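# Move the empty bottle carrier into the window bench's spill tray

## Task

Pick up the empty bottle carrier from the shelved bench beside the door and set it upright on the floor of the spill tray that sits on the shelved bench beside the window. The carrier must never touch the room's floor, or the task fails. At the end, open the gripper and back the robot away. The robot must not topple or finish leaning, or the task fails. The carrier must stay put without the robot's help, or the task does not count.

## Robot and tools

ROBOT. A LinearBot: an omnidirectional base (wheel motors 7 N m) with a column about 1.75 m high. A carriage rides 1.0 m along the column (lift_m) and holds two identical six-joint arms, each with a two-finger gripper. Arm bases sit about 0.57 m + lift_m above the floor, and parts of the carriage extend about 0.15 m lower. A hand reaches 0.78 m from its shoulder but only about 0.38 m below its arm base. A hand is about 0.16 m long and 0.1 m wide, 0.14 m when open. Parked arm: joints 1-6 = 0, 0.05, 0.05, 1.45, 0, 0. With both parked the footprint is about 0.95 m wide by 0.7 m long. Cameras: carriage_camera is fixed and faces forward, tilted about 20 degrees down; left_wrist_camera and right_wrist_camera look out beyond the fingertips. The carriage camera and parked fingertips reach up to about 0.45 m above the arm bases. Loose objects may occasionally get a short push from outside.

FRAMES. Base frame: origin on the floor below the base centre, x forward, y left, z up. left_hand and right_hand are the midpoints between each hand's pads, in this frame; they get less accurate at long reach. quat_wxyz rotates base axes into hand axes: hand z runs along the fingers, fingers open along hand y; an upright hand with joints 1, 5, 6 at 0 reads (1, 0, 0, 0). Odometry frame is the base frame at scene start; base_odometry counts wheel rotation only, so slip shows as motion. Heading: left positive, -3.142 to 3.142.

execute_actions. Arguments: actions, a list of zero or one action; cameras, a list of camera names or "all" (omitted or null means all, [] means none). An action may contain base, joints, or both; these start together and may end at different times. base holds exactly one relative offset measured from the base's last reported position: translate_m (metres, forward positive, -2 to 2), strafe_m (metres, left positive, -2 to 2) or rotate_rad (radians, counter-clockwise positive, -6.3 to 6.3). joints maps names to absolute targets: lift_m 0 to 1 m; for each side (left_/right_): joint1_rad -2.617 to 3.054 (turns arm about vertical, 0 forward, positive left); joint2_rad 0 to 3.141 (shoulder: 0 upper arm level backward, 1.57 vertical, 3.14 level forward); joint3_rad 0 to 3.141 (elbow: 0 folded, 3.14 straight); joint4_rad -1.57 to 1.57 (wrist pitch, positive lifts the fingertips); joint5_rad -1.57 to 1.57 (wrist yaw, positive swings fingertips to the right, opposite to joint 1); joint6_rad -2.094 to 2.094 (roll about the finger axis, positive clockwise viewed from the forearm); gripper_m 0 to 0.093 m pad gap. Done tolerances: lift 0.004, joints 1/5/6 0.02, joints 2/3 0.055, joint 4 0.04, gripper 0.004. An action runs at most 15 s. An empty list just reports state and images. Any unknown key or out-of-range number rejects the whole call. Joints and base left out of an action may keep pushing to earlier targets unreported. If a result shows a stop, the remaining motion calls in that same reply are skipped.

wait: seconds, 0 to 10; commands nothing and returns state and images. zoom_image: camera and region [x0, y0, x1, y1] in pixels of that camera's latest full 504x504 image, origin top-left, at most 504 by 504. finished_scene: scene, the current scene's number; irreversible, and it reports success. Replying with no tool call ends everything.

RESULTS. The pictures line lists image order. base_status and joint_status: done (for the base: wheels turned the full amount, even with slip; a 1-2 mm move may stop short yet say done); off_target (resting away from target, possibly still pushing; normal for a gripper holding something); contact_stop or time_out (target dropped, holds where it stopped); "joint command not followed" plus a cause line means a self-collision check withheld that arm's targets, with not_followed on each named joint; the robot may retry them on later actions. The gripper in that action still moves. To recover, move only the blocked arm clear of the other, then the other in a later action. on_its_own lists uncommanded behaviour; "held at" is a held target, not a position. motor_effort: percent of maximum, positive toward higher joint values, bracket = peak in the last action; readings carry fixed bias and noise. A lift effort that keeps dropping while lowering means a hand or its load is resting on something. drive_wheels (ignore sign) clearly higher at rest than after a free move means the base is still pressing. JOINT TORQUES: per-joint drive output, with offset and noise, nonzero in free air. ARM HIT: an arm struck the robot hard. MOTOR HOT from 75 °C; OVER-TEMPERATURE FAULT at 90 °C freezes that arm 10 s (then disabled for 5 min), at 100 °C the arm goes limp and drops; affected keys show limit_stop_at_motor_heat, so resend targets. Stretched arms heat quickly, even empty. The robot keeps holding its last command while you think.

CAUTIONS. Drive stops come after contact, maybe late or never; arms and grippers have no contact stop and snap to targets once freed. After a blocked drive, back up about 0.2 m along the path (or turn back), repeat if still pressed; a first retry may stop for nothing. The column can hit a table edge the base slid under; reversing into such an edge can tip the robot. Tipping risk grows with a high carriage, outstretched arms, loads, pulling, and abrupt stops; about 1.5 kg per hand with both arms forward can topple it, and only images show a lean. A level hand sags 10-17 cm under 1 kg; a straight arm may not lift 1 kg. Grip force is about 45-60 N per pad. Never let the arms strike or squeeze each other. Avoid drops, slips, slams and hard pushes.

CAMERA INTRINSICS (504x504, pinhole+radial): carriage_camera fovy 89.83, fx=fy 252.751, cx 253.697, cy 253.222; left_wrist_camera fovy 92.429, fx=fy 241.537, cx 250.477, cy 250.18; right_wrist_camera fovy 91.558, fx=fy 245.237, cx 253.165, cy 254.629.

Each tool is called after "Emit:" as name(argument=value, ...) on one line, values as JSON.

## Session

Emit:
execute_actions(actions=[], cameras=["carriage_camera"])

Scene clock: 0.00 s.
Joint torques (N m, as the arm reports them, + toward a larger angle): no reading
base_odometry: x=+0.000 y=+0.000 heading=+0.000 (m, m, rad; odometry frame)
base_status: not commanded
joint_positions: lift_m=+0.301 left_joint1_rad=+0.012 left_joint2_rad=+0.037 left_joint3_rad=+0.058 left_joint4_rad=+1.452 left_joint5_rad=+0.022 left_joint6_rad=+0.043 left_gripper_m=+0.094 right_joint1_rad=-0.027 right_joint2_rad=+0.054 right_joint3_rad=+0.058 right_joint4_rad=+1.425 right_joint5_rad=-0.023 right_joint6_rad=-0.032 right_gripper_m=+0.095
joint_status: not commanded
motor_effort: lift_m=+19 drive_wheels=-1 (%)
left_hand: x=+0.2873 y=+0.3087 z=+1.3065 quat_wxyz=(+0.998, +0.012, +0.048, +0.027) (m; base frame)
right_hand: x=+0.2998 y=-0.3092 z=+1.3053 quat_wxyz=(+0.997, -0.012, +0.071, -0.029) (m; base frame)
pictures: carriage_camera
Images, in order (width x height): carriage_camera 504x504.

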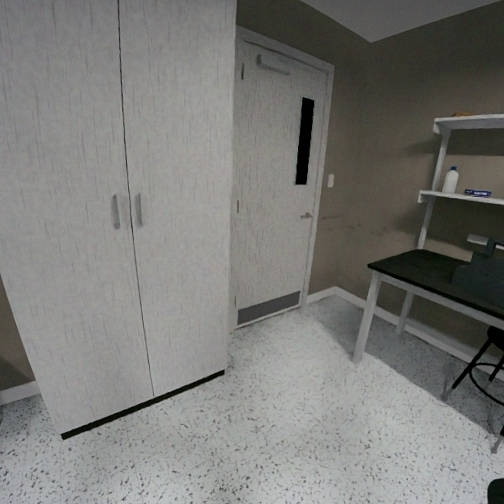

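Emit:
execute_actions(actions=[{"base":{"rotate_rad":-1.0},"joints":{"lift_m":0.75,"right_joint2_rad":2.0,"right_joint3_rad":1.8,"right_joint4_rad":-1.37}}], cameras=["carriage_camera"])

Scene clock: 2.63 s.
Joint torques (N m, as the arm reports them, + toward a larger angle): left_arm=[-0.08  4.03  6.77 -0.24 -0.11  0.14] | right_arm=[ -0.43 -10.35   7.65   0.42  -0.1    0.  ]
base_odometry: x=+0.000 y=+0.000 heading=-1.000 (m, m, rad; odometry frame)
base_status: done
joint_positions: lift_m=+0.750 left_joint1_rad=+0.012 left_joint2_rad=+0.037 left_joint3_rad=+0.058 left_joint4_rad=+1.450 left_joint5_rad=+0.022 left_joint6_rad=+0.043 left_gripper_m=+0.094 right_joint1_rad=-0.027 right_joint2_rad=+1.997 right_joint3_rad=+1.783 right_joint4_rad=-1.368 right_joint5_rad=-0.023 right_joint6_rad=-0.032 right_gripper_m=+0.095
joint_status: all done
motor_effort: lift_m=+18(22) drive_wheels=+4(13) (%)
left_hand: x=+0.2876 y=+0.3087 z=+1.7556 quat_wxyz=(+0.998, +0.012, +0.049, +0.027) (m; base frame)
right_hand: x=+0.6421 y=-0.3185 z=+1.4369 quat_wxyz=(-0.005, -0.002, +1.000, +0.012) (m; base frame)
pictures: carriage_camera
Images, in order (width x height): carriage_camera 504x504.

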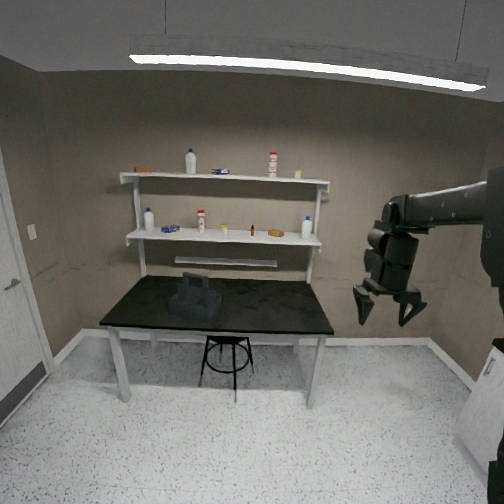

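Emit:
execute_actions(actions=[{"base":{"strafe_m":0.63}}], cameras=[])

Emit:
execute_actions(actions=[{"base":{"translate_m":0.7},"joints":{"lift_m":0.66,"right_joint6_rad":-1.2}}], cameras=["carriage_camera","right_wrist_camera"])

Scene clock: 6.20 s.
Joint torques (N m, as the arm reports them, + toward a larger angle): left_arm=[-0.21  4.    6.73 -0.26 -0.1   0.09] | right_arm=[ -0.23 -10.4    7.62   0.43  -0.09   0.03]
base_odometry: x=+0.530 y=+0.340 heading=-1.000 (m, m, rad; odometry frame)
base_status: done
joint_positions: lift_m=+0.750 left_joint1_rad=+0.012 left_joint2_rad=+0.037 left_joint3_rad=+0.058 left_joint4_rad=+1.450 left_joint5_rad=+0.022 left_joint6_rad=+0.043 left_gripper_m=+0.094 right_joint1_rad=-0.027 right_joint2_rad=+1.997 right_joint3_rad=+1.783 right_joint4_rad=-1.368 right_joint5_rad=-0.023 right_joint6_rad=-0.032 right_gripper_m=+0.095
joint_status: not commanded
motor_effort: lift_m=+19(18) drive_wheels=-4(15) (%)
left_hand: x=+0.2876 y=+0.3087 z=+1.7556 quat_wxyz=(+0.998, +0.012, +0.049, +0.027) (m; base frame)
right_hand: x=+0.6421 y=-0.3185 z=+1.4369 quat_wxyz=(-0.005, -0.002, +1.000, +0.012) (m; base frame)
pictures: none
No camera images: the call's "cameras" was empty. Leave "cameras" out to get every camera's image.

Scene clock: 9.83 s.
Joint torques (N m, as the arm reports them, + toward a larger angle): left_arm=[ 0.04  3.8   6.72 -0.24 -0.08  0.09] | right_arm=[ -0.38 -10.39   7.58   0.37  -0.17  -0.06]
base_odometry: x=+0.909 y=-0.249 heading=-1.000 (m, m, rad; odometry frame)
base_status: done
joint_positions: lift_m=+0.660 left_joint1_rad=+0.012 left_joint2_rad=+0.037 left_joint3_rad=+0.058 left_joint4_rad=+1.450 left_joint5_rad=+0.022 left_joint6_rad=+0.043 left_gripper_m=+0.094 right_joint1_rad=-0.027 right_joint2_rad=+1.998 right_joint3_rad=+1.783 right_joint4_rad=-1.369 right_joint5_rad=-0.023 right_joint6_rad=-1.192 right_gripper_m=+0.095
joint_status: all done
motor_effort: lift_m=+18(19) drive_wheels=-4(12) (%)
left_hand: x=+0.2876 y=+0.3087 z=+1.6656 quat_wxyz=(+0.998, +0.012, +0.049, +0.027) (m; base frame)
right_hand: x=+0.6416 y=-0.3185 z=+1.3467 quat_wxyz=(+0.001, -0.550, +0.835, +0.014) (m; base frame)
pictures: carriage_camera, right_wrist_camera
Images, in order (width x height): carriage_camera 504x504, right_wrist_camera 504x504.

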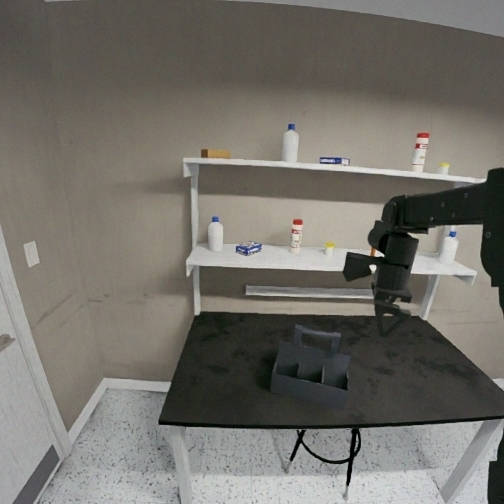

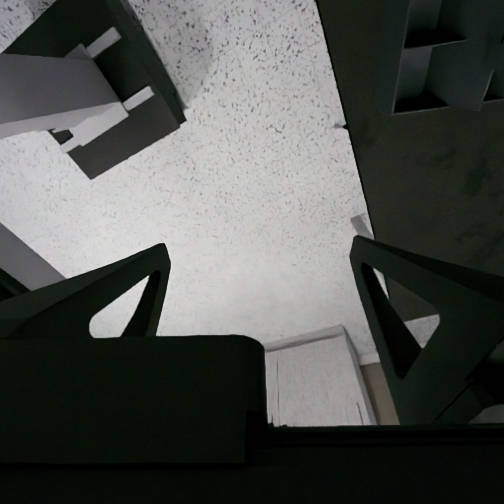

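Emit:
execute_actions(actions=[{"base":{"strafe_m":0.09}}], cameras=[])

Emit:
execute_actions(actions=[{"base":{"translate_m":0.29},"joints":{"lift_m":0.6,"right_joint6_rad":-1.3}}], cameras=["carriage_camera","right_wrist_camera"])

Scene clock: 11.60 s.
Joint torques (N m, as the arm reports them, + toward a larger angle): left_arm=[-0.04  3.89  6.84 -0.28 -0.11  0.12] | right_arm=[ -0.36 -10.34   7.65   0.37  -0.15  -0.05]
base_odometry: x=+0.985 y=-0.200 heading=-1.000 (m, m, rad; odometry frame)
base_status: done
joint_positions: lift_m=+0.660 left_joint1_rad=+0.012 left_joint2_rad=+0.037 left_joint3_rad=+0.058 left_joint4_rad=+1.450 left_joint5_rad=+0.022 left_joint6_rad=+0.043 left_gripper_m=+0.094 right_joint1_rad=-0.027 right_joint2_rad=+1.998 right_joint3_rad=+1.783 right_joint4_rad=-1.369 right_joint5_rad=-0.024 right_joint6_rad=-1.192 right_gripper_m=+0.095
joint_status: not commanded
motor_effort: lift_m=+18(18) drive_wheels=+1(10) (%)
left_hand: x=+0.2876 y=+0.3087 z=+1.6656 quat_wxyz=(+0.998, +0.012, +0.049, +0.027) (m; base frame)
right_hand: x=+0.6416 y=-0.3183 z=+1.3467 quat_wxyz=(+0.001, -0.550, +0.835, +0.014) (m; base frame)
pictures: none
No camera images: the call's "cameras" was empty. Leave "cameras" out to get every camera's image.

Scene clock: 14.03 s.
Joint torques (N m, as the arm reports them, + toward a larger angle): left_arm=[-0.11  3.81  6.79 -0.21 -0.11  0.16] | right_arm=[ -0.44 -10.36   7.6    0.37  -0.18  -0.03]
base_odometry: x=+1.142 y=-0.444 heading=-0.999 (m, m, rad; odometry frame)
base_status: done
joint_positions: lift_m=+0.600 left_joint1_rad=+0.012 left_joint2_rad=+0.037 left_joint3_rad=+0.058 left_joint4_rad=+1.450 left_joint5_rad=+0.022 left_joint6_rad=+0.043 left_gripper_m=+0.094 right_joint1_rad=-0.027 right_joint2_rad=+1.998 right_joint3_rad=+1.783 right_joint4_rad=-1.370 right_joint5_rad=-0.024 right_joint6_rad=-1.292 right_gripper_m=+0.095
joint_status: all done
motor_effort: lift_m=+18(18) drive_wheels=-5(11) (%)
left_hand: x=+0.2877 y=+0.3087 z=+1.6056 quat_wxyz=(+0.998, +0.012, +0.049, +0.027) (m; base frame)
right_hand: x=+0.6415 y=-0.3183 z=+1.2867 quat_wxyz=(+0.002, -0.591, +0.806, +0.014) (m; base frame)
pictures: carriage_camera, right_wrist_camera
Images, in order (width x height): carriage_camera 504x504, right_wrist_camera 504x504.

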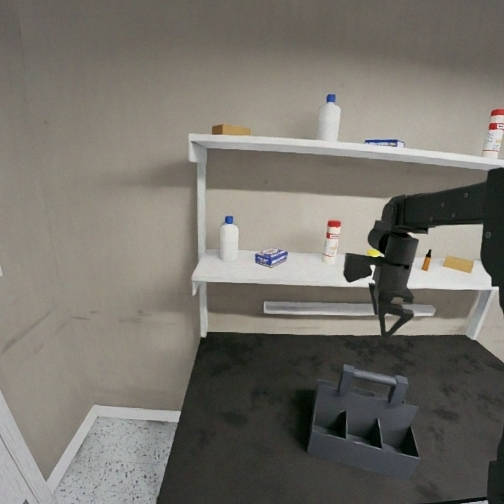

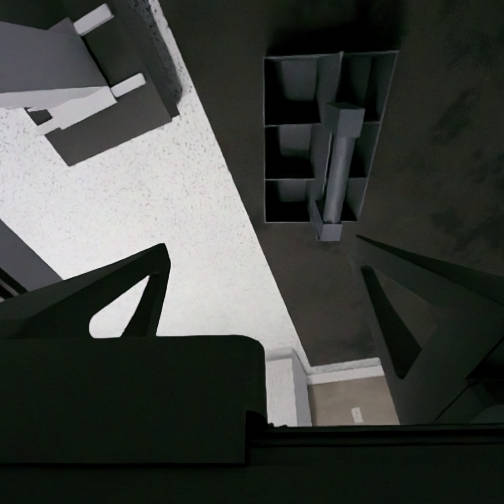

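Emit:
execute_actions(actions=[{"base":{"translate_m":0.1},"joints":{"lift_m":0.47}}], cameras=["carriage_camera","right_wrist_camera"])

Scene clock: 15.80 s.
Joint torques (N m, as the arm reports them, + toward a larger angle): left_arm=[-0.13  3.91  6.7  -0.23 -0.08  0.1 ] | right_arm=[ -0.36 -10.68   7.59   0.37  -0.18  -0.03]
base_odometry: x=+1.196 y=-0.528 heading=-0.999 (m, m, rad; odometry frame)
base_status: done
joint_positions: lift_m=+0.470 left_joint1_rad=+0.012 left_joint2_rad=+0.037 left_joint3_rad=+0.058 left_joint4_rad=+1.450 left_joint5_rad=+0.022 left_joint6_rad=+0.043 left_gripper_m=+0.094 right_joint1_rad=-0.027 right_joint2_rad=+2.002 right_joint3_rad=+1.783 right_joint4_rad=-1.369 right_joint5_rad=-0.024 right_joint6_rad=-1.292 right_gripper_m=+0.095
joint_status: all done
motor_effort: lift_m=+18(20) drive_wheels=+3(10) (%)
left_hand: x=+0.2878 y=+0.3087 z=+1.4756 quat_wxyz=(+0.998, +0.012, +0.049, +0.027) (m; base frame)
right_hand: x=+0.6416 y=-0.3183 z=+1.1552 quat_wxyz=(+0.000, -0.591, +0.806, +0.015) (m; base frame)
pictures: carriage_camera, right_wrist_camera
Images, in order (width x height): carriage_camera 504x504, right_wrist_camera 504x504.

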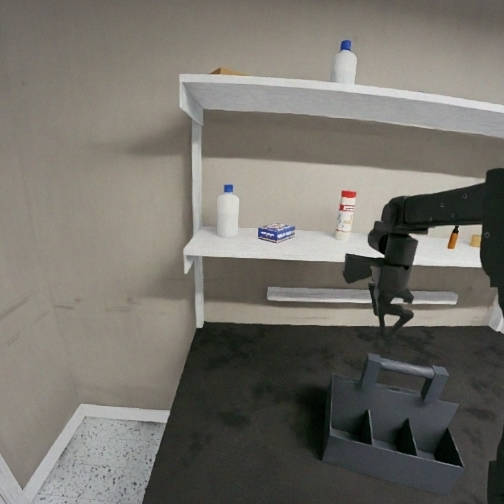

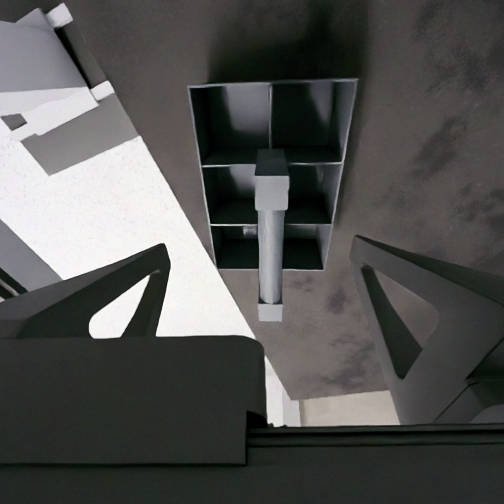

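Emit:
execute_actions(actions=[{"base":{"strafe_m":-0.06},"joints":{"lift_m":0.39}}], cameras=["carriage_camera","right_wrist_camera"])

Scene clock: 17.13 s.
Joint torques (N m, as the arm reports them, + toward a larger angle): left_arm=[-0.11  3.72  6.61 -0.25 -0.08  0.04] | right_arm=[ -0.46 -10.53   7.6    0.35  -0.17  -0.07]
base_odometry: x=+1.146 y=-0.561 heading=-0.999 (m, m, rad; odometry frame)
base_status: done
joint_positions: lift_m=+0.390 left_joint1_rad=+0.012 left_joint2_rad=+0.037 left_joint3_rad=+0.058 left_joint4_rad=+1.450 left_joint5_rad=+0.022 left_joint6_rad=+0.043 left_gripper_m=+0.094 right_joint1_rad=-0.027 right_joint2_rad=+2.000 right_joint3_rad=+1.783 right_joint4_rad=-1.370 right_joint5_rad=-0.024 right_joint6_rad=-1.292 right_gripper_m=+0.095
joint_status: all done
motor_effort: lift_m=+17(19) drive_wheels=-1(12) (%)
left_hand: x=+0.2877 y=+0.3087 z=+1.3956 quat_wxyz=(+0.998, +0.012, +0.049, +0.027) (m; base frame)
right_hand: x=+0.6415 y=-0.3182 z=+1.0761 quat_wxyz=(+0.001, -0.591, +0.806, +0.015) (m; base frame)
pictures: carriage_camera, right_wrist_camera
Images, in order (width x height): carriage_camera 504x504, right_wrist_camera 504x504.

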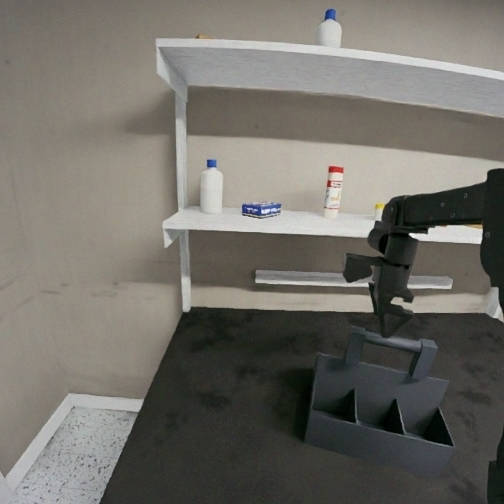

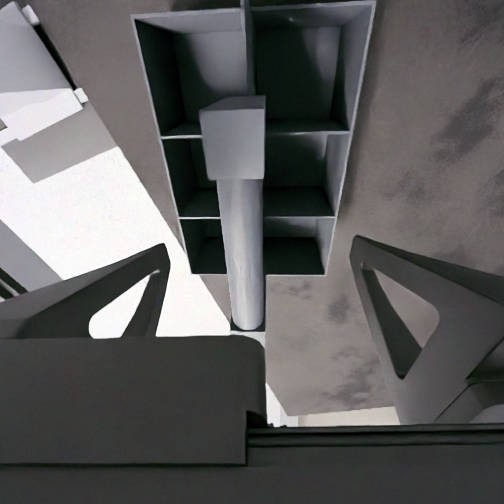

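Emit:
execute_actions(actions=[{"base":{"translate_m":-0.035}}], cameras=[])

Emit:
execute_actions(actions=[{"joints":{"right_joint2_rad":2.15,"right_joint4_rad":-1.22}}], cameras=["carriage_camera","right_wrist_camera"])

Scene clock: 18.47 s.
Joint torques (N m, as the arm reports them, + toward a larger angle): left_arm=[-0.14  3.97  6.79 -0.33 -0.08  0.09] | right_arm=[ -0.32 -10.54   7.71   0.35  -0.14  -0.06]
base_odometry: x=+1.127 y=-0.532 heading=-0.999 (m, m, rad; odometry frame)
base_status: done
joint_positions: lift_m=+0.390 left_joint1_rad=+0.012 left_joint2_rad=+0.037 left_joint3_rad=+0.058 left_joint4_rad=+1.451 left_joint5_rad=+0.022 left_joint6_rad=+0.043 left_gripper_m=+0.094 right_joint1_rad=-0.027 right_joint2_rad=+2.000 right_joint3_rad=+1.783 right_joint4_rad=-1.370 right_joint5_rad=-0.024 right_joint6_rad=-1.292 right_gripper_m=+0.095
joint_status: not commanded
motor_effort: lift_m=+18(18) drive_wheels=+1(6) (%)
left_hand: x=+0.2874 y=+0.3087 z=+1.3956 quat_wxyz=(+0.998, +0.012, +0.049, +0.027) (m; base frame)
right_hand: x=+0.6415 y=-0.3182 z=+1.0761 quat_wxyz=(+0.001, -0.591, +0.806, +0.015) (m; base frame)
pictures: none
No camera images: the call's "cameras" was empty. Leave "cameras" out to get every camera's image.

Scene clock: 19.30 s.
Joint torques (N m, as the arm reports them, + toward a larger angle): left_arm=[ 0.04  3.83  6.8  -0.27 -0.06  0.11] | right_arm=[ -0.43 -12.7    7.54   0.37  -0.17  -0.03]
base_odometry: x=+1.127 y=-0.532 heading=-0.999 (m, m, rad; odometry frame)
base_status: not commanded
joint_positions: lift_m=+0.390 left_joint1_rad=+0.012 left_joint2_rad=+0.037 left_joint3_rad=+0.058 left_joint4_rad=+1.451 left_joint5_rad=+0.022 left_joint6_rad=+0.043 left_gripper_m=+0.094 right_joint1_rad=-0.027 right_joint2_rad=+2.162 right_joint3_rad=+1.783 right_joint4_rad=-1.223 right_joint5_rad=-0.024 right_joint6_rad=-1.292 right_gripper_m=+0.095
joint_status: all done
motor_effort: lift_m=+18(18) drive_wheels=+1(1) (%)
left_hand: x=+0.2874 y=+0.3087 z=+1.3956 quat_wxyz=(+0.998, +0.012, +0.049, +0.027) (m; base frame)
right_hand: x=+0.6727 y=-0.3191 z=+1.0146 quat_wxyz=(-0.005, -0.591, +0.806, +0.019) (m; base frame)
pictures: carriage_camera, right_wrist_camera
Images, in order (width x height): carriage_camera 504x504, right_wrist_camera 504x504.

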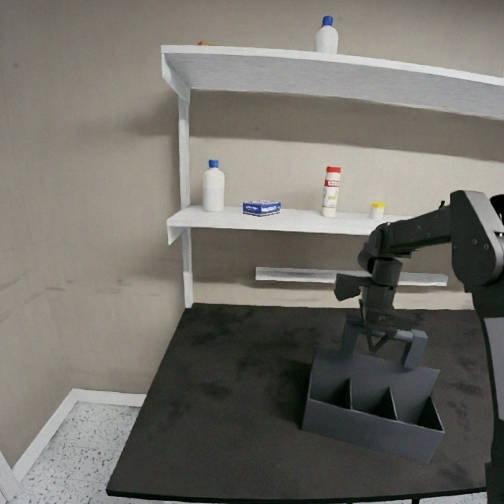

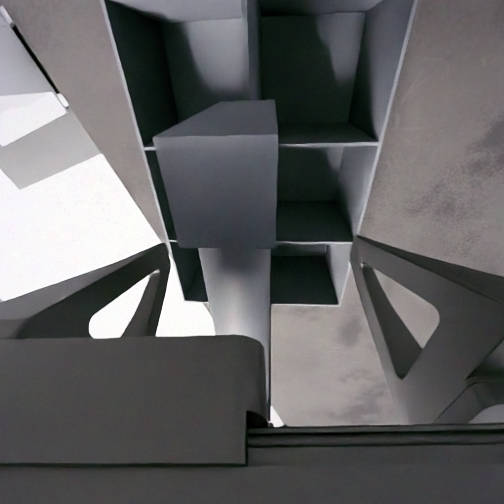

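Strafing right improves both axes.

Emit:
execute_actions(actions=[{"base":{"strafe_m":-0.025}}], cameras=[])

Emit:
execute_actions(actions=[{"base":{"translate_m":-0.015}}], cameras=[])

Emit:
execute_actions(actions=[{"joints":{"right_gripper_m":0}}], cameras=["right_wrist_camera"])

Emit:
execute_actions(actions=[{"joints":{"lift_m":0.75}}], cameras=["carriage_camera"])

Emit:
execute_actions(actions=[{"base":{"translate_m":-1.1}}], cameras=["carriage_camera"])

Emit:
execute_actions(actions=[{"base":{"rotate_rad":-3.1},"joints":{"right_joint6_rad":-1.57}}], cameras=["carriage_camera"])

Scene clock: 20.57 s.
Joint torques (N m, as the arm reports them, + toward a larger angle): left_arm=[-0.12  3.99  6.75 -0.31 -0.05  0.08] | right_arm=[ -0.4  -12.64   7.46   0.34  -0.13  -0.05]
base_odometry: x=+1.106 y=-0.545 heading=-0.999 (m, m, rad; odometry frame)
base_status: done
joint_positions: lift_m=+0.390 left_joint1_rad=+0.012 left_joint2_rad=+0.037 left_joint3_rad=+0.058 left_joint4_rad=+1.451 left_joint5_rad=+0.022 left_joint6_rad=+0.043 left_gripper_m=+0.094 right_joint1_rad=-0.027 right_joint2_rad=+2.162 right_joint3_rad=+1.783 right_joint4_rad=-1.223 right_joint5_rad=-0.024 right_joint6_rad=-1.292 right_gripper_m=+0.095
joint_status: not commanded
motor_effort: lift_m=+19(19) drive_wheels=+1(6) (%)
left_hand: x=+0.2874 y=+0.3087 z=+1.3956 quat_wxyz=(+0.998, +0.012, +0.049, +0.027) (m; base frame)
right_hand: x=+0.6727 y=-0.3193 z=+1.0146 quat_wxyz=(-0.005, -0.591, +0.806, +0.019) (m; base frame)
pictures: none
No camera images: the call's "cameras" was empty. Leave "cameras" out to get every camera's image.

Scene clock: 21.33 s.
Joint torques (N m, as the arm reports them, + toward a larger angle): left_arm=[-0.15  4.03  6.75 -0.25 -0.06  0.09] | right_arm=[ -0.42 -12.62   7.62   0.37  -0.15  -0.06]
base_odometry: x=+1.097 y=-0.532 heading=-0.999 (m, m, rad; odometry frame)
base_status: done
joint_positions: lift_m=+0.390 left_joint1_rad=+0.012 left_joint2_rad=+0.037 left_joint3_rad=+0.058 left_joint4_rad=+1.451 left_joint5_rad=+0.022 left_joint6_rad=+0.043 left_gripper_m=+0.094 right_joint1_rad=-0.027 right_joint2_rad=+2.159 right_joint3_rad=+1.783 right_joint4_rad=-1.223 right_joint5_rad=-0.024 right_joint6_rad=-1.292 right_gripper_m=+0.095
joint_status: not commanded
motor_effort: lift_m=+18(18) drive_wheels=+1(7) (%)
left_hand: x=+0.2874 y=+0.3087 z=+1.3956 quat_wxyz=(+0.998, +0.012, +0.049, +0.027) (m; base frame)
right_hand: x=+0.6730 y=-0.3193 z=+1.0155 quat_wxyz=(-0.004, -0.591, +0.807, +0.018) (m; base frame)
pictures: none
No camera images: the call's "cameras" was empty. Leave "cameras" out to get every camera's image.

Scene clock: 22.07 s.
Joint torques (N m, as the arm reports them, + toward a larger angle): left_arm=[ 0.02  3.9   6.88 -0.26 -0.02  0.1 ] | right_arm=[ -0.41 -12.47   7.49   0.36  -0.17  -0.05]
base_odometry: x=+1.097 y=-0.532 heading=-0.999 (m, m, rad; odometry frame)
base_status: not commanded
joint_positions: lift_m=+0.390 left_joint1_rad=+0.012 left_joint2_rad=+0.037 left_joint3_rad=+0.058 left_joint4_rad=+1.451 left_joint5_rad=+0.022 left_joint6_rad=+0.043 left_gripper_m=+0.094 right_joint1_rad=-0.027 right_joint2_rad=+2.159 right_joint3_rad=+1.783 right_joint4_rad=-1.224 right_joint5_rad=-0.024 right_joint6_rad=-1.294 right_gripper_m=+0.023
joint_status: right_gripper_m off_target (ended at +0.023, target +0.000)
motor_effort: lift_m=+18(18) drive_wheels=+1(1) (%)
left_hand: x=+0.2874 y=+0.3087 z=+1.3956 quat_wxyz=(+0.998, +0.012, +0.049, +0.027) (m; base frame)
right_hand: x=+0.6726 y=-0.3192 z=+1.0155 quat_wxyz=(-0.004, -0.592, +0.806, +0.019) (m; base frame)
pictures: right_wrist_camera
Images, in order (width x height): right_wrist_camera 504x504.

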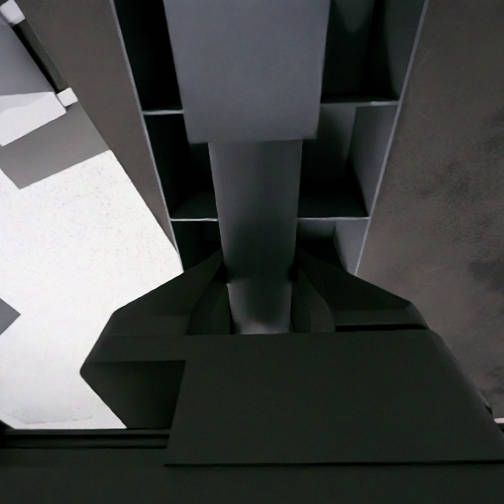

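Scene clock: 24.03 s.
Joint torques (N m, as the arm reports them, + toward a larger angle): left_arm=[ 0.03  3.85  6.72 -0.28 -0.08  0.11] | right_arm=[ -0.51 -13.05   7.53   0.29  -0.14  -0.05]
base_odometry: x=+1.097 y=-0.532 heading=-0.999 (m, m, rad; odometry frame)
base_status: not commanded
joint_positions: lift_m=+0.750 left_joint1_rad=+0.012 left_joint2_rad=+0.037 left_joint3_rad=+0.058 left_joint4_rad=+1.451 left_joint5_rad=+0.022 left_joint6_rad=+0.043 left_gripper_m=+0.094 right_joint1_rad=-0.027 right_joint2_rad=+2.165 right_joint3_rad=+1.783 right_joint4_rad=-1.216 right_joint5_rad=-0.023 right_joint6_rad=-1.294 right_gripper_m=+0.023
joint_status: all done
motor_effort: lift_m=+18(21) drive_wheels=+0(1) (%)
left_hand: x=+0.2874 y=+0.3087 z=+1.7557 quat_wxyz=(+0.998, +0.012, +0.049, +0.027) (m; base frame)
right_hand: x=+0.6742 y=-0.3195 z=+1.3734 quat_wxyz=(-0.004, -0.592, +0.806, +0.018) (m; base frame)
pictures: carriage_camera
Images, in order (width x height): carriage_camera 504x504.

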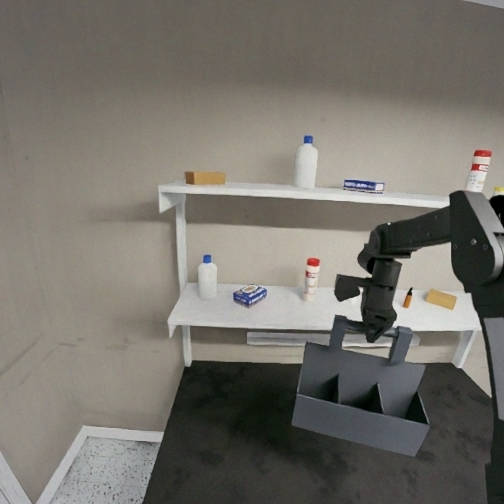

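Scene clock: 28.63 s.
Joint torques (N m, as the arm reports them, + toward a larger angle): left_arm=[-0.15  3.66  6.73 -0.22 -0.04  0.1 ] | right_arm=[ -0.51 -12.94   7.49   0.31  -0.16  -0.03]
base_odometry: x=+0.502 y=+0.392 heading=-0.999 (m, m, rad; odometry frame)
base_status: done
joint_positions: lift_m=+0.750 left_joint1_rad=+0.012 left_joint2_rad=+0.037 left_joint3_rad=+0.058 left_joint4_rad=+1.451 left_joint5_rad=+0.022 left_joint6_rad=+0.043 left_gripper_m=+0.094 right_joint1_rad=-0.027 right_joint2_rad=+2.165 right_joint3_rad=+1.783 right_joint4_rad=-1.217 right_joint5_rad=-0.023 right_joint6_rad=-1.294 right_gripper_m=+0.023
joint_status: not commanded
motor_effort: lift_m=+18(18) drive_wheels=-2(12) (%)
left_hand: x=+0.2875 y=+0.3087 z=+1.7556 quat_wxyz=(+0.998, +0.012, +0.049, +0.027) (m; base frame)
right_hand: x=+0.6741 y=-0.3195 z=+1.3734 quat_wxyz=(-0.004, -0.592, +0.806, +0.018) (m; base frame)
pictures: carriage_camera
Images, in order (width x height): carriage_camera 504x504.

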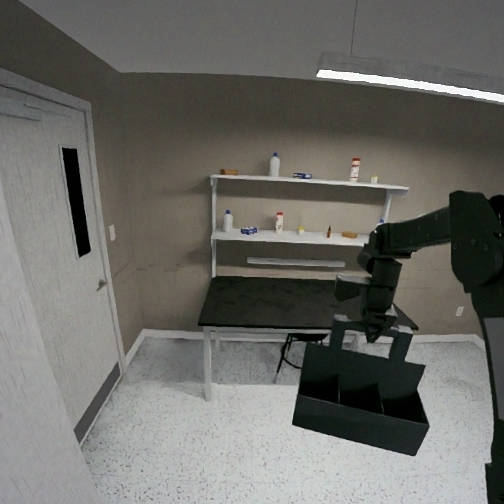

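Scene clock: 32.87 s.
Joint torques (N m, as the arm reports them, + toward a larger angle): left_arm=[-0.12  3.9   6.76 -0.22 -0.09  0.09] | right_arm=[  0.34 -13.03   7.55   0.21  -0.23  -0.05]
base_odometry: x=+0.502 y=+0.392 heading=+2.184 (m, m, rad; odometry frame)
base_status: done
joint_positions: lift_m=+0.750 left_joint1_rad=+0.012 left_joint2_rad=+0.037 left_joint3_rad=+0.058 left_joint4_rad=+1.447 left_joint5_rad=+0.022 left_joint6_rad=+0.043 left_gripper_m=+0.094 right_joint1_rad=-0.039 right_joint2_rad=+2.165 right_joint3_rad=+1.783 right_joint4_rad=-1.212 right_joint5_rad=-0.014 right_joint6_rad=-1.563 right_gripper_m=+0.023
joint_status: all done
motor_effort: lift_m=+16(19) drive_wheels=+4(18) (%)
left_hand: x=+0.2883 y=+0.3088 z=+1.7556 quat_wxyz=(+0.998, +0.012, +0.051, +0.027) (m; base frame)
right_hand: x=+0.6752 y=-0.3258 z=+1.3734 quat_wxyz=(-0.003, -0.690, +0.723, +0.013) (m; base frame)
pictures: carriage_camera
Images, in order (width x height): carriage_camera 504x504.

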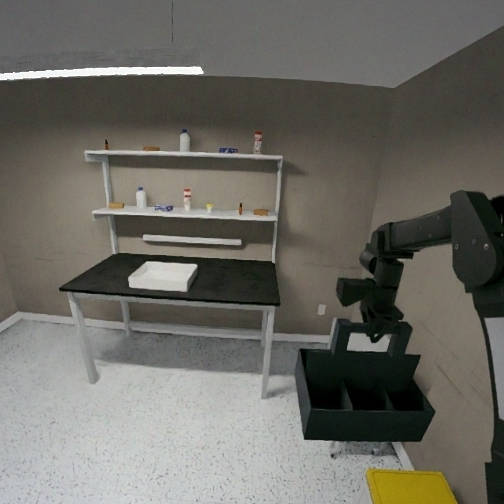

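Emit:
execute_actions(actions=[{"base":{"strafe_m":0.95},"joints":{"lift_m":0.85,"right_joint1_rad":-0.5}}], cameras=[])

Emit:
execute_actions(actions=[{"base":{"translate_m":0.85}}], cameras=["carriage_camera"])

Scene clock: 38.23 s.
Joint torques (N m, as the arm reports them, + toward a larger angle): left_arm=[-0.15  3.9   6.63 -0.29 -0.02  0.07] | right_arm=[ -0.16 -13.13   7.47   0.18  -0.18  -0.05]
base_odometry: x=-0.275 y=-0.154 heading=+2.184 (m, m, rad; odometry frame)
base_status: done
joint_positions: lift_m=+0.850 left_joint1_rad=+0.012 left_joint2_rad=+0.037 left_joint3_rad=+0.058 left_joint4_rad=+1.448 left_joint5_rad=+0.022 left_joint6_rad=+0.043 left_gripper_m=+0.094 right_joint1_rad=-0.502 right_joint2_rad=+2.166 right_joint3_rad=+1.783 right_joint4_rad=-1.211 right_joint5_rad=-0.022 right_joint6_rad=-1.564 right_gripper_m=+0.023
joint_status: all done
motor_effort: lift_m=+18(21) drive_wheels=-5(17) (%)
left_hand: x=+0.2881 y=+0.3087 z=+1.8555 quat_wxyz=(+0.998, +0.012, +0.050, +0.027) (m; base frame)
right_hand: x=+0.6264 y=-0.5073 z=+1.4729 quat_wxyz=(+0.003, -0.506, +0.862, +0.016) (m; base frame)
pictures: none
No camera images: the call's "cameras" was empty. Leave "cameras" out to get every camera's image.

Scene clock: 42.20 s.
Joint torques (N m, as the arm reports them, + toward a larger angle): left_arm=[-0.18  3.83  6.64 -0.25 -0.06  0.1 ] | right_arm=[ -0.24 -13.05   7.53   0.2   -0.19  -0.03]
base_odometry: x=-0.765 y=+0.541 heading=+2.184 (m, m, rad; odometry frame)
base_status: done
joint_positions: lift_m=+0.850 left_joint1_rad=+0.012 left_joint2_rad=+0.037 left_joint3_rad=+0.058 left_joint4_rad=+1.448 left_joint5_rad=+0.022 left_joint6_rad=+0.043 left_gripper_m=+0.094 right_joint1_rad=-0.502 right_joint2_rad=+2.166 right_joint3_rad=+1.783 right_joint4_rad=-1.211 right_joint5_rad=-0.020 right_joint6_rad=-1.564 right_gripper_m=+0.023
joint_status: not commanded
motor_effort: lift_m=+15(19) drive_wheels=-3(15) (%)
left_hand: x=+0.2881 y=+0.3087 z=+1.8555 quat_wxyz=(+0.998, +0.012, +0.050, +0.027) (m; base frame)
right_hand: x=+0.6262 y=-0.5075 z=+1.4729 quat_wxyz=(+0.003, -0.506, +0.862, +0.015) (m; base frame)
pictures: carriage_camera
Images, in order (width x height): carriage_camera 504x504.

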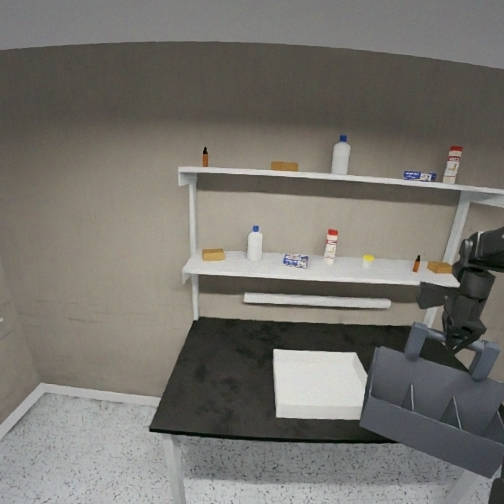

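Emit:
execute_actions(actions=[{"base":{"translate_m":0.34},"joints":{"right_joint1_rad":-0.05,"lift_m":0.72}}], cameras=["carriage_camera","right_wrist_camera"])

Scene clock: 44.93 s.
Joint torques (N m, as the arm reports them, + toward a larger angle): left_arm=[-0.01  3.94  6.66 -0.23 -0.06  0.1 ] | right_arm=[ -0.97 -13.33   7.52   0.18  -0.17  -0.02]
base_odometry: x=-0.961 y=+0.819 heading=+2.185 (m, m, rad; odometry frame)
base_status: done
joint_positions: lift_m=+0.720 left_joint1_rad=+0.012 left_joint2_rad=+0.037 left_joint3_rad=+0.058 left_joint4_rad=+1.449 left_joint5_rad=+0.022 left_joint6_rad=+0.043 left_gripper_m=+0.094 right_joint1_rad=-0.042 right_joint2_rad=+2.170 right_joint3_rad=+1.783 right_joint4_rad=-1.210 right_joint5_rad=-0.023 right_joint6_rad=-1.565 right_gripper_m=+0.023
joint_status: all done
motor_effort: lift_m=+18(17) drive_wheels=+3(12) (%)
left_hand: x=+0.2879 y=+0.3087 z=+1.7255 quat_wxyz=(+0.998, +0.012, +0.050, +0.027) (m; base frame)
right_hand: x=+0.6753 y=-0.3255 z=+1.3414 quat_wxyz=(-0.001, -0.690, +0.724, +0.017) (m; base frame)
pictures: carriage_camera, right_wrist_camera
Images, in order (width x height): carriage_camera 504x504, right_wrist_camera 504x504.

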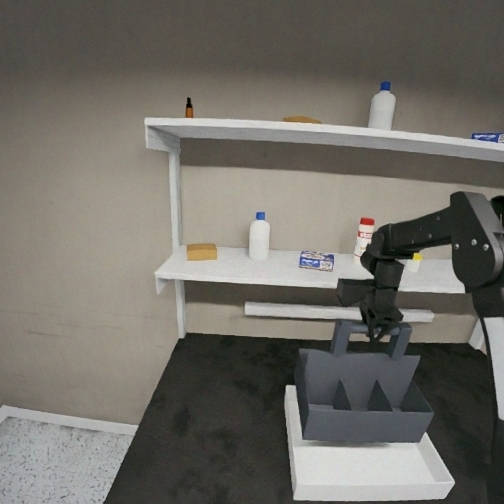

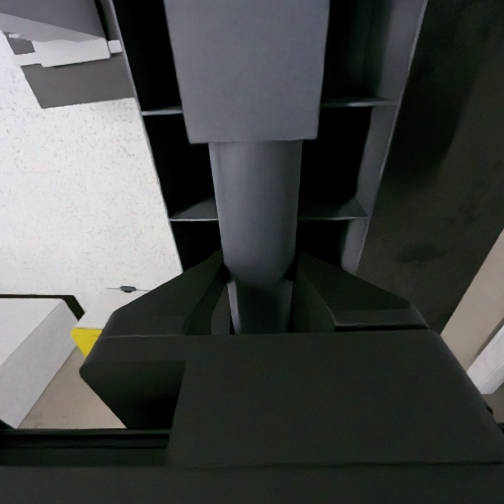

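Emit:
execute_actions(actions=[{"joints":{"lift_m":0.62}}], cameras=["carriage_camera","right_wrist_camera"])

Scene clock: 45.97 s.
Joint torques (N m, as the arm reports them, + toward a larger angle): left_arm=[-0.04  4.06  6.62 -0.27 -0.05  0.05] | right_arm=[ -0.92 -13.52   7.51   0.21  -0.16  -0.04]
base_odometry: x=-0.961 y=+0.819 heading=+2.185 (m, m, rad; odometry frame)
base_status: not commanded
joint_positions: lift_m=+0.620 left_joint1_rad=+0.012 left_joint2_rad=+0.037 left_joint3_rad=+0.058 left_joint4_rad=+1.450 left_joint5_rad=+0.022 left_joint6_rad=+0.043 left_gripper_m=+0.094 right_joint1_rad=-0.042 right_joint2_rad=+2.171 right_joint3_rad=+1.783 right_joint4_rad=-1.213 right_joint5_rad=-0.023 right_joint6_rad=-1.565 right_gripper_m=+0.023
joint_status: all done
motor_effort: lift_m=+20(20) drive_wheels=-4(4) (%)
left_hand: x=+0.2878 y=+0.3087 z=+1.6255 quat_wxyz=(+0.998, +0.012, +0.049, +0.027) (m; base frame)
right_hand: x=+0.6745 y=-0.3255 z=+1.2409 quat_wxyz=(-0.002, -0.690, +0.724, +0.019) (m; base frame)
pictures: carriage_camera, right_wrist_camera
Images, in order (width x height): carriage_camera 504x504, right_wrist_camera 504x504.

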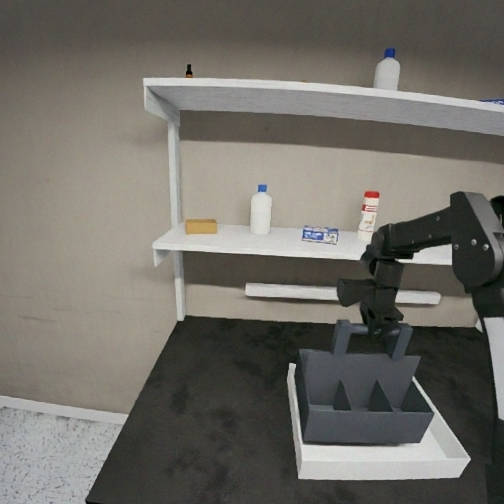

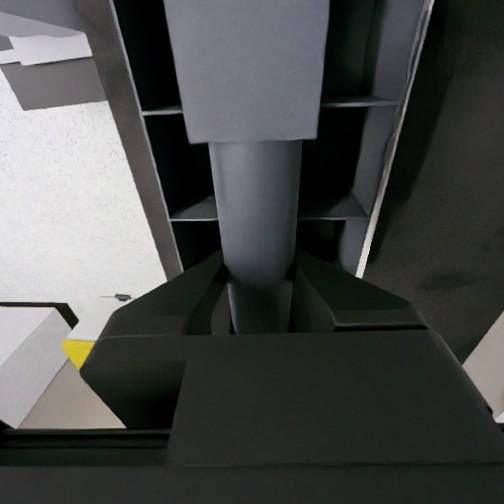

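Emit:
execute_actions(actions=[{"base":{"strafe_m":-0.02},"joints":{"lift_m":0.565}}], cameras=["carriage_camera","right_wrist_camera"])

Scene clock: 46.87 s.
Joint torques (N m, as the arm reports them, + toward a larger angle): left_arm=[-0.03  3.85  6.46 -0.21 -0.07  0.14] | right_arm=[ -0.6  -13.68   7.45   0.2   -0.21  -0.04]
base_odometry: x=-0.945 y=+0.830 heading=+2.185 (m, m, rad; odometry frame)
base_status: done
joint_positions: lift_m=+0.565 left_joint1_rad=+0.012 left_joint2_rad=+0.037 left_joint3_rad=+0.058 left_joint4_rad=+1.451 left_joint5_rad=+0.022 left_joint6_rad=+0.043 left_gripper_m=+0.094 right_joint1_rad=-0.046 right_joint2_rad=+2.174 right_joint3_rad=+1.783 right_joint4_rad=-1.214 right_joint5_rad=-0.020 right_joint6_rad=-1.565 right_gripper_m=+0.023
joint_status: all done
motor_effort: lift_m=+18(18) drive_wheels=-3(5) (%)
left_hand: x=+0.2875 y=+0.3087 z=+1.5705 quat_wxyz=(+0.998, +0.012, +0.049, +0.027) (m; base frame)
right_hand: x=+0.6739 y=-0.3276 z=+1.1847 quat_wxyz=(-0.005, -0.688, +0.725, +0.019) (m; base frame)
pictures: carriage_camera, right_wrist_camera
Images, in order (width x height): carriage_camera 504x504, right_wrist_camera 504x504.

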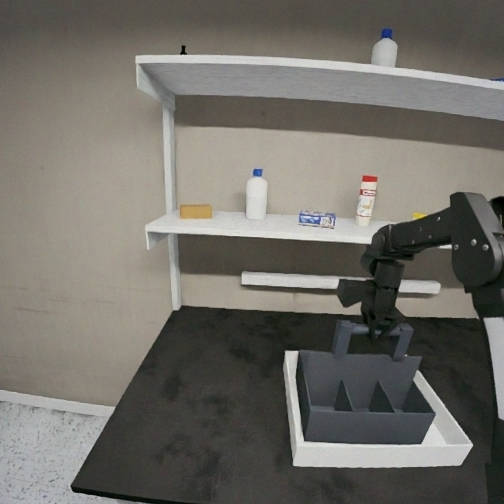

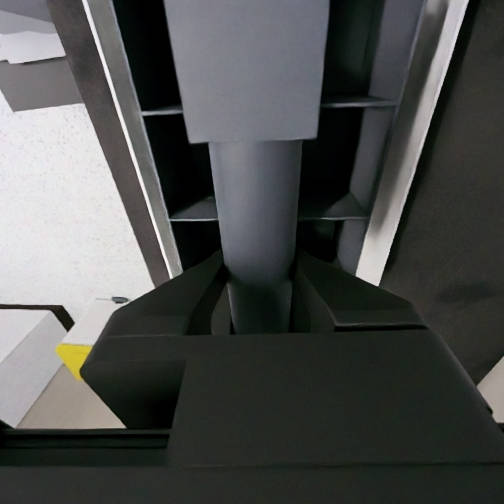

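Emit:
execute_actions(actions=[{"joints":{"lift_m":0.535}}], cameras=["carriage_camera"])

Emit:
execute_actions(actions=[{"joints":{"lift_m":0.515}}], cameras=["carriage_camera"])

Scene clock: 47.67 s.
Joint torques (N m, as the arm reports them, + toward a larger angle): left_arm=[ 0.09  4.07  6.76 -0.26 -0.08  0.08] | right_arm=[ -0.75 -11.13   6.91   0.43  -0.15  -0.03]
base_odometry: x=-0.945 y=+0.830 heading=+2.185 (m, m, rad; odometry frame)
base_status: not commanded
joint_positions: lift_m=+0.535 left_joint1_rad=+0.012 left_joint2_rad=+0.037 left_joint3_rad=+0.058 left_joint4_rad=+1.451 left_joint5_rad=+0.022 left_joint6_rad=+0.043 left_gripper_m=+0.094 right_joint1_rad=-0.046 right_joint2_rad=+2.142 right_joint3_rad=+1.790 right_joint4_rad=-1.228 right_joint5_rad=-0.023 right_joint6_rad=-1.565 right_gripper_m=+0.023
joint_status: all done
motor_effort: lift_m=+16(17) drive_wheels=-4(4) (%)
left_hand: x=+0.2874 y=+0.3087 z=+1.5408 quat_wxyz=(+0.998, +0.012, +0.049, +0.027) (m; base frame)
right_hand: x=+0.6745 y=-0.3271 z=+1.1693 quat_wxyz=(+0.005, -0.689, +0.725, +0.011) (m; base frame)
pictures: carriage_camera
Images, in order (width x height): carriage_camera 504x504.

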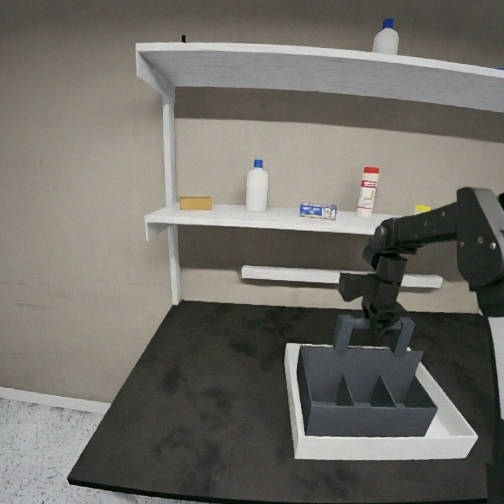

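Scene clock: 48.23 s.
Joint torques (N m, as the arm reports them, + toward a larger angle): left_arm=[ 0.17  3.73  6.86 -0.26 -0.1   0.08] | right_arm=[-0.71 -8.35  5.64  0.76 -0.15 -0.01]
base_odometry: x=-0.945 y=+0.830 heading=+2.185 (m, m, rad; odometry frame)
base_status: not commanded
joint_positions: lift_m=+0.515 left_joint1_rad=+0.012 left_joint2_rad=+0.037 left_joint3_rad=+0.058 left_joint4_rad=+1.451 left_joint5_rad=+0.022 left_joint6_rad=+0.043 left_gripper_m=+0.094 right_joint1_rad=-0.046 right_joint2_rad=+2.108 right_joint3_rad=+1.809 right_joint4_rad=-1.250 right_joint5_rad=-0.023 right_joint6_rad=-1.565 right_gripper_m=+0.023
joint_status: all done
motor_effort: lift_m=+17(15) drive_wheels=-3(4) (%)
left_hand: x=+0.2874 y=+0.3087 z=+1.5209 quat_wxyz=(+0.998, +0.012, +0.049, +0.027) (m; base frame)
right_hand: x=+0.6758 y=-0.3271 z=+1.1676 quat_wxyz=(+0.016, -0.689, +0.725, +0.000) (m; base frame)
pictures: carriage_camera
Images, in order (width x height): carriage_camera 504x504.

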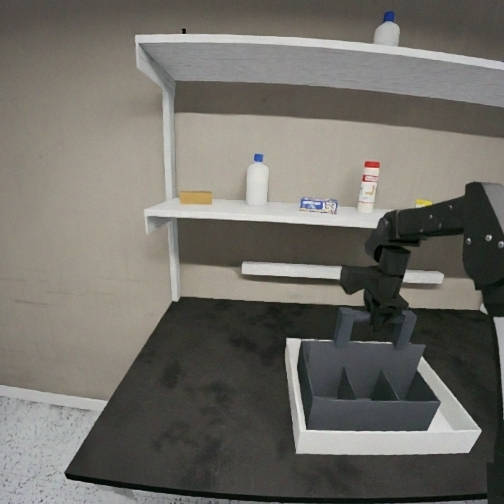

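Emit:
execute_actions(actions=[{"joints":{"lift_m":0.545,"right_gripper_m":0.093}}], cameras=[])

Emit:
execute_actions(actions=[{"joints":{"lift_m":0.7}}], cameras=[])

Emit:
execute_actions(actions=[{"base":{"translate_m":-0.5}}], cameras=["carriage_camera"])

Scene clock: 49.10 s.
Joint torques (N m, as the arm reports them, + toward a larger angle): left_arm=[-0.19  3.86  6.56 -0.23 -0.07  0.08] | right_arm=[ -0.76 -11.4    5.46   0.5   -0.18  -0.03]
base_odometry: x=-0.945 y=+0.830 heading=+2.185 (m, m, rad; odometry frame)
base_status: not commanded
joint_positions: lift_m=+0.545 left_joint1_rad=+0.012 left_joint2_rad=+0.037 left_joint3_rad=+0.058 left_joint4_rad=+1.451 left_joint5_rad=+0.022 left_joint6_rad=+0.043 left_gripper_m=+0.094 right_joint1_rad=-0.046 right_joint2_rad=+2.145 right_joint3_rad=+1.809 right_joint4_rad=-1.229 right_joint5_rad=-0.023 right_joint6_rad=-1.565 right_gripper_m=+0.093
joint_status: all done
motor_effort: lift_m=+18(22) drive_wheels=+3(3) (%)
left_hand: x=+0.2875 y=+0.3087 z=+1.5507 quat_wxyz=(+0.998, +0.012, +0.049, +0.027) (m; base frame)
right_hand: x=+0.6792 y=-0.3272 z=+1.1827 quat_wxyz=(+0.010, -0.689, +0.725, +0.006) (m; base frame)
pictures: none
No camera images: the call's "cameras" was empty. Leave "cameras" out to get every camera's image.

Scene clock: 50.27 s.
Joint torques (N m, as the arm reports them, + toward a larger angle): left_arm=[-0.31  3.89  6.72 -0.25 -0.03  0.09] | right_arm=[ -0.69 -11.75   5.55   0.42  -0.19  -0.03]
base_odometry: x=-0.945 y=+0.830 heading=+2.185 (m, m, rad; odometry frame)
base_status: not commanded
joint_positions: lift_m=+0.700 left_joint1_rad=+0.012 left_joint2_rad=+0.037 left_joint3_rad=+0.058 left_joint4_rad=+1.451 left_joint5_rad=+0.022 left_joint6_rad=+0.043 left_gripper_m=+0.094 right_joint1_rad=-0.046 right_joint2_rad=+2.150 right_joint3_rad=+1.809 right_joint4_rad=-1.224 right_joint5_rad=-0.023 right_joint6_rad=-1.565 right_gripper_m=+0.093
joint_status: all done
motor_effort: lift_m=+18(20) drive_wheels=+3(3) (%)
left_hand: x=+0.2874 y=+0.3087 z=+1.7057 quat_wxyz=(+0.998, +0.012, +0.049, +0.027) (m; base frame)
right_hand: x=+0.6804 y=-0.3273 z=+1.3359 quat_wxyz=(+0.011, -0.689, +0.725, +0.006) (m; base frame)
pictures: none
No camera images: the call's "cameras" was empty. Leave "cameras" out to get every camera's image.

Scene clock: 53.50 s.
Joint torques (N m, as the arm reports them, + toward a larger angle): left_arm=[-0.09  3.87  6.65 -0.23 -0.05  0.11] | right_arm=[ -0.74 -11.79   5.55   0.41  -0.18  -0.02]
base_odometry: x=-0.656 y=+0.422 heading=+2.185 (m, m, rad; odometry frame)
base_status: done
joint_positions: lift_m=+0.700 left_joint1_rad=+0.012 left_joint2_rad=+0.037 left_joint3_rad=+0.058 left_joint4_rad=+1.452 left_joint5_rad=+0.022 left_joint6_rad=+0.043 left_gripper_m=+0.094 right_joint1_rad=-0.046 right_joint2_rad=+2.150 right_joint3_rad=+1.809 right_joint4_rad=-1.222 right_joint5_rad=-0.023 right_joint6_rad=-1.565 right_gripper_m=+0.093
joint_status: not commanded
motor_effort: lift_m=+17(17) drive_wheels=-1(9) (%)
left_hand: x=+0.2872 y=+0.3087 z=+1.7057 quat_wxyz=(+0.998, +0.012, +0.048, +0.027) (m; base frame)
right_hand: x=+0.6808 y=-0.3273 z=+1.3359 quat_wxyz=(+0.011, -0.689, +0.725, +0.005) (m; base frame)
pictures: carriage_camera
Images, in order (width x height): carriage_camera 504x504.

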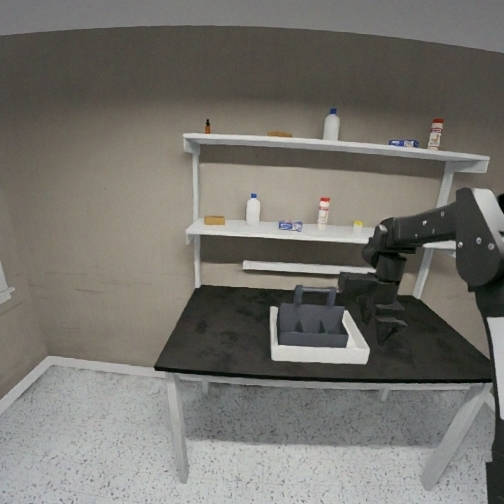

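Emit:
finished_scene(scene=2)

The scene is finished: the task was done.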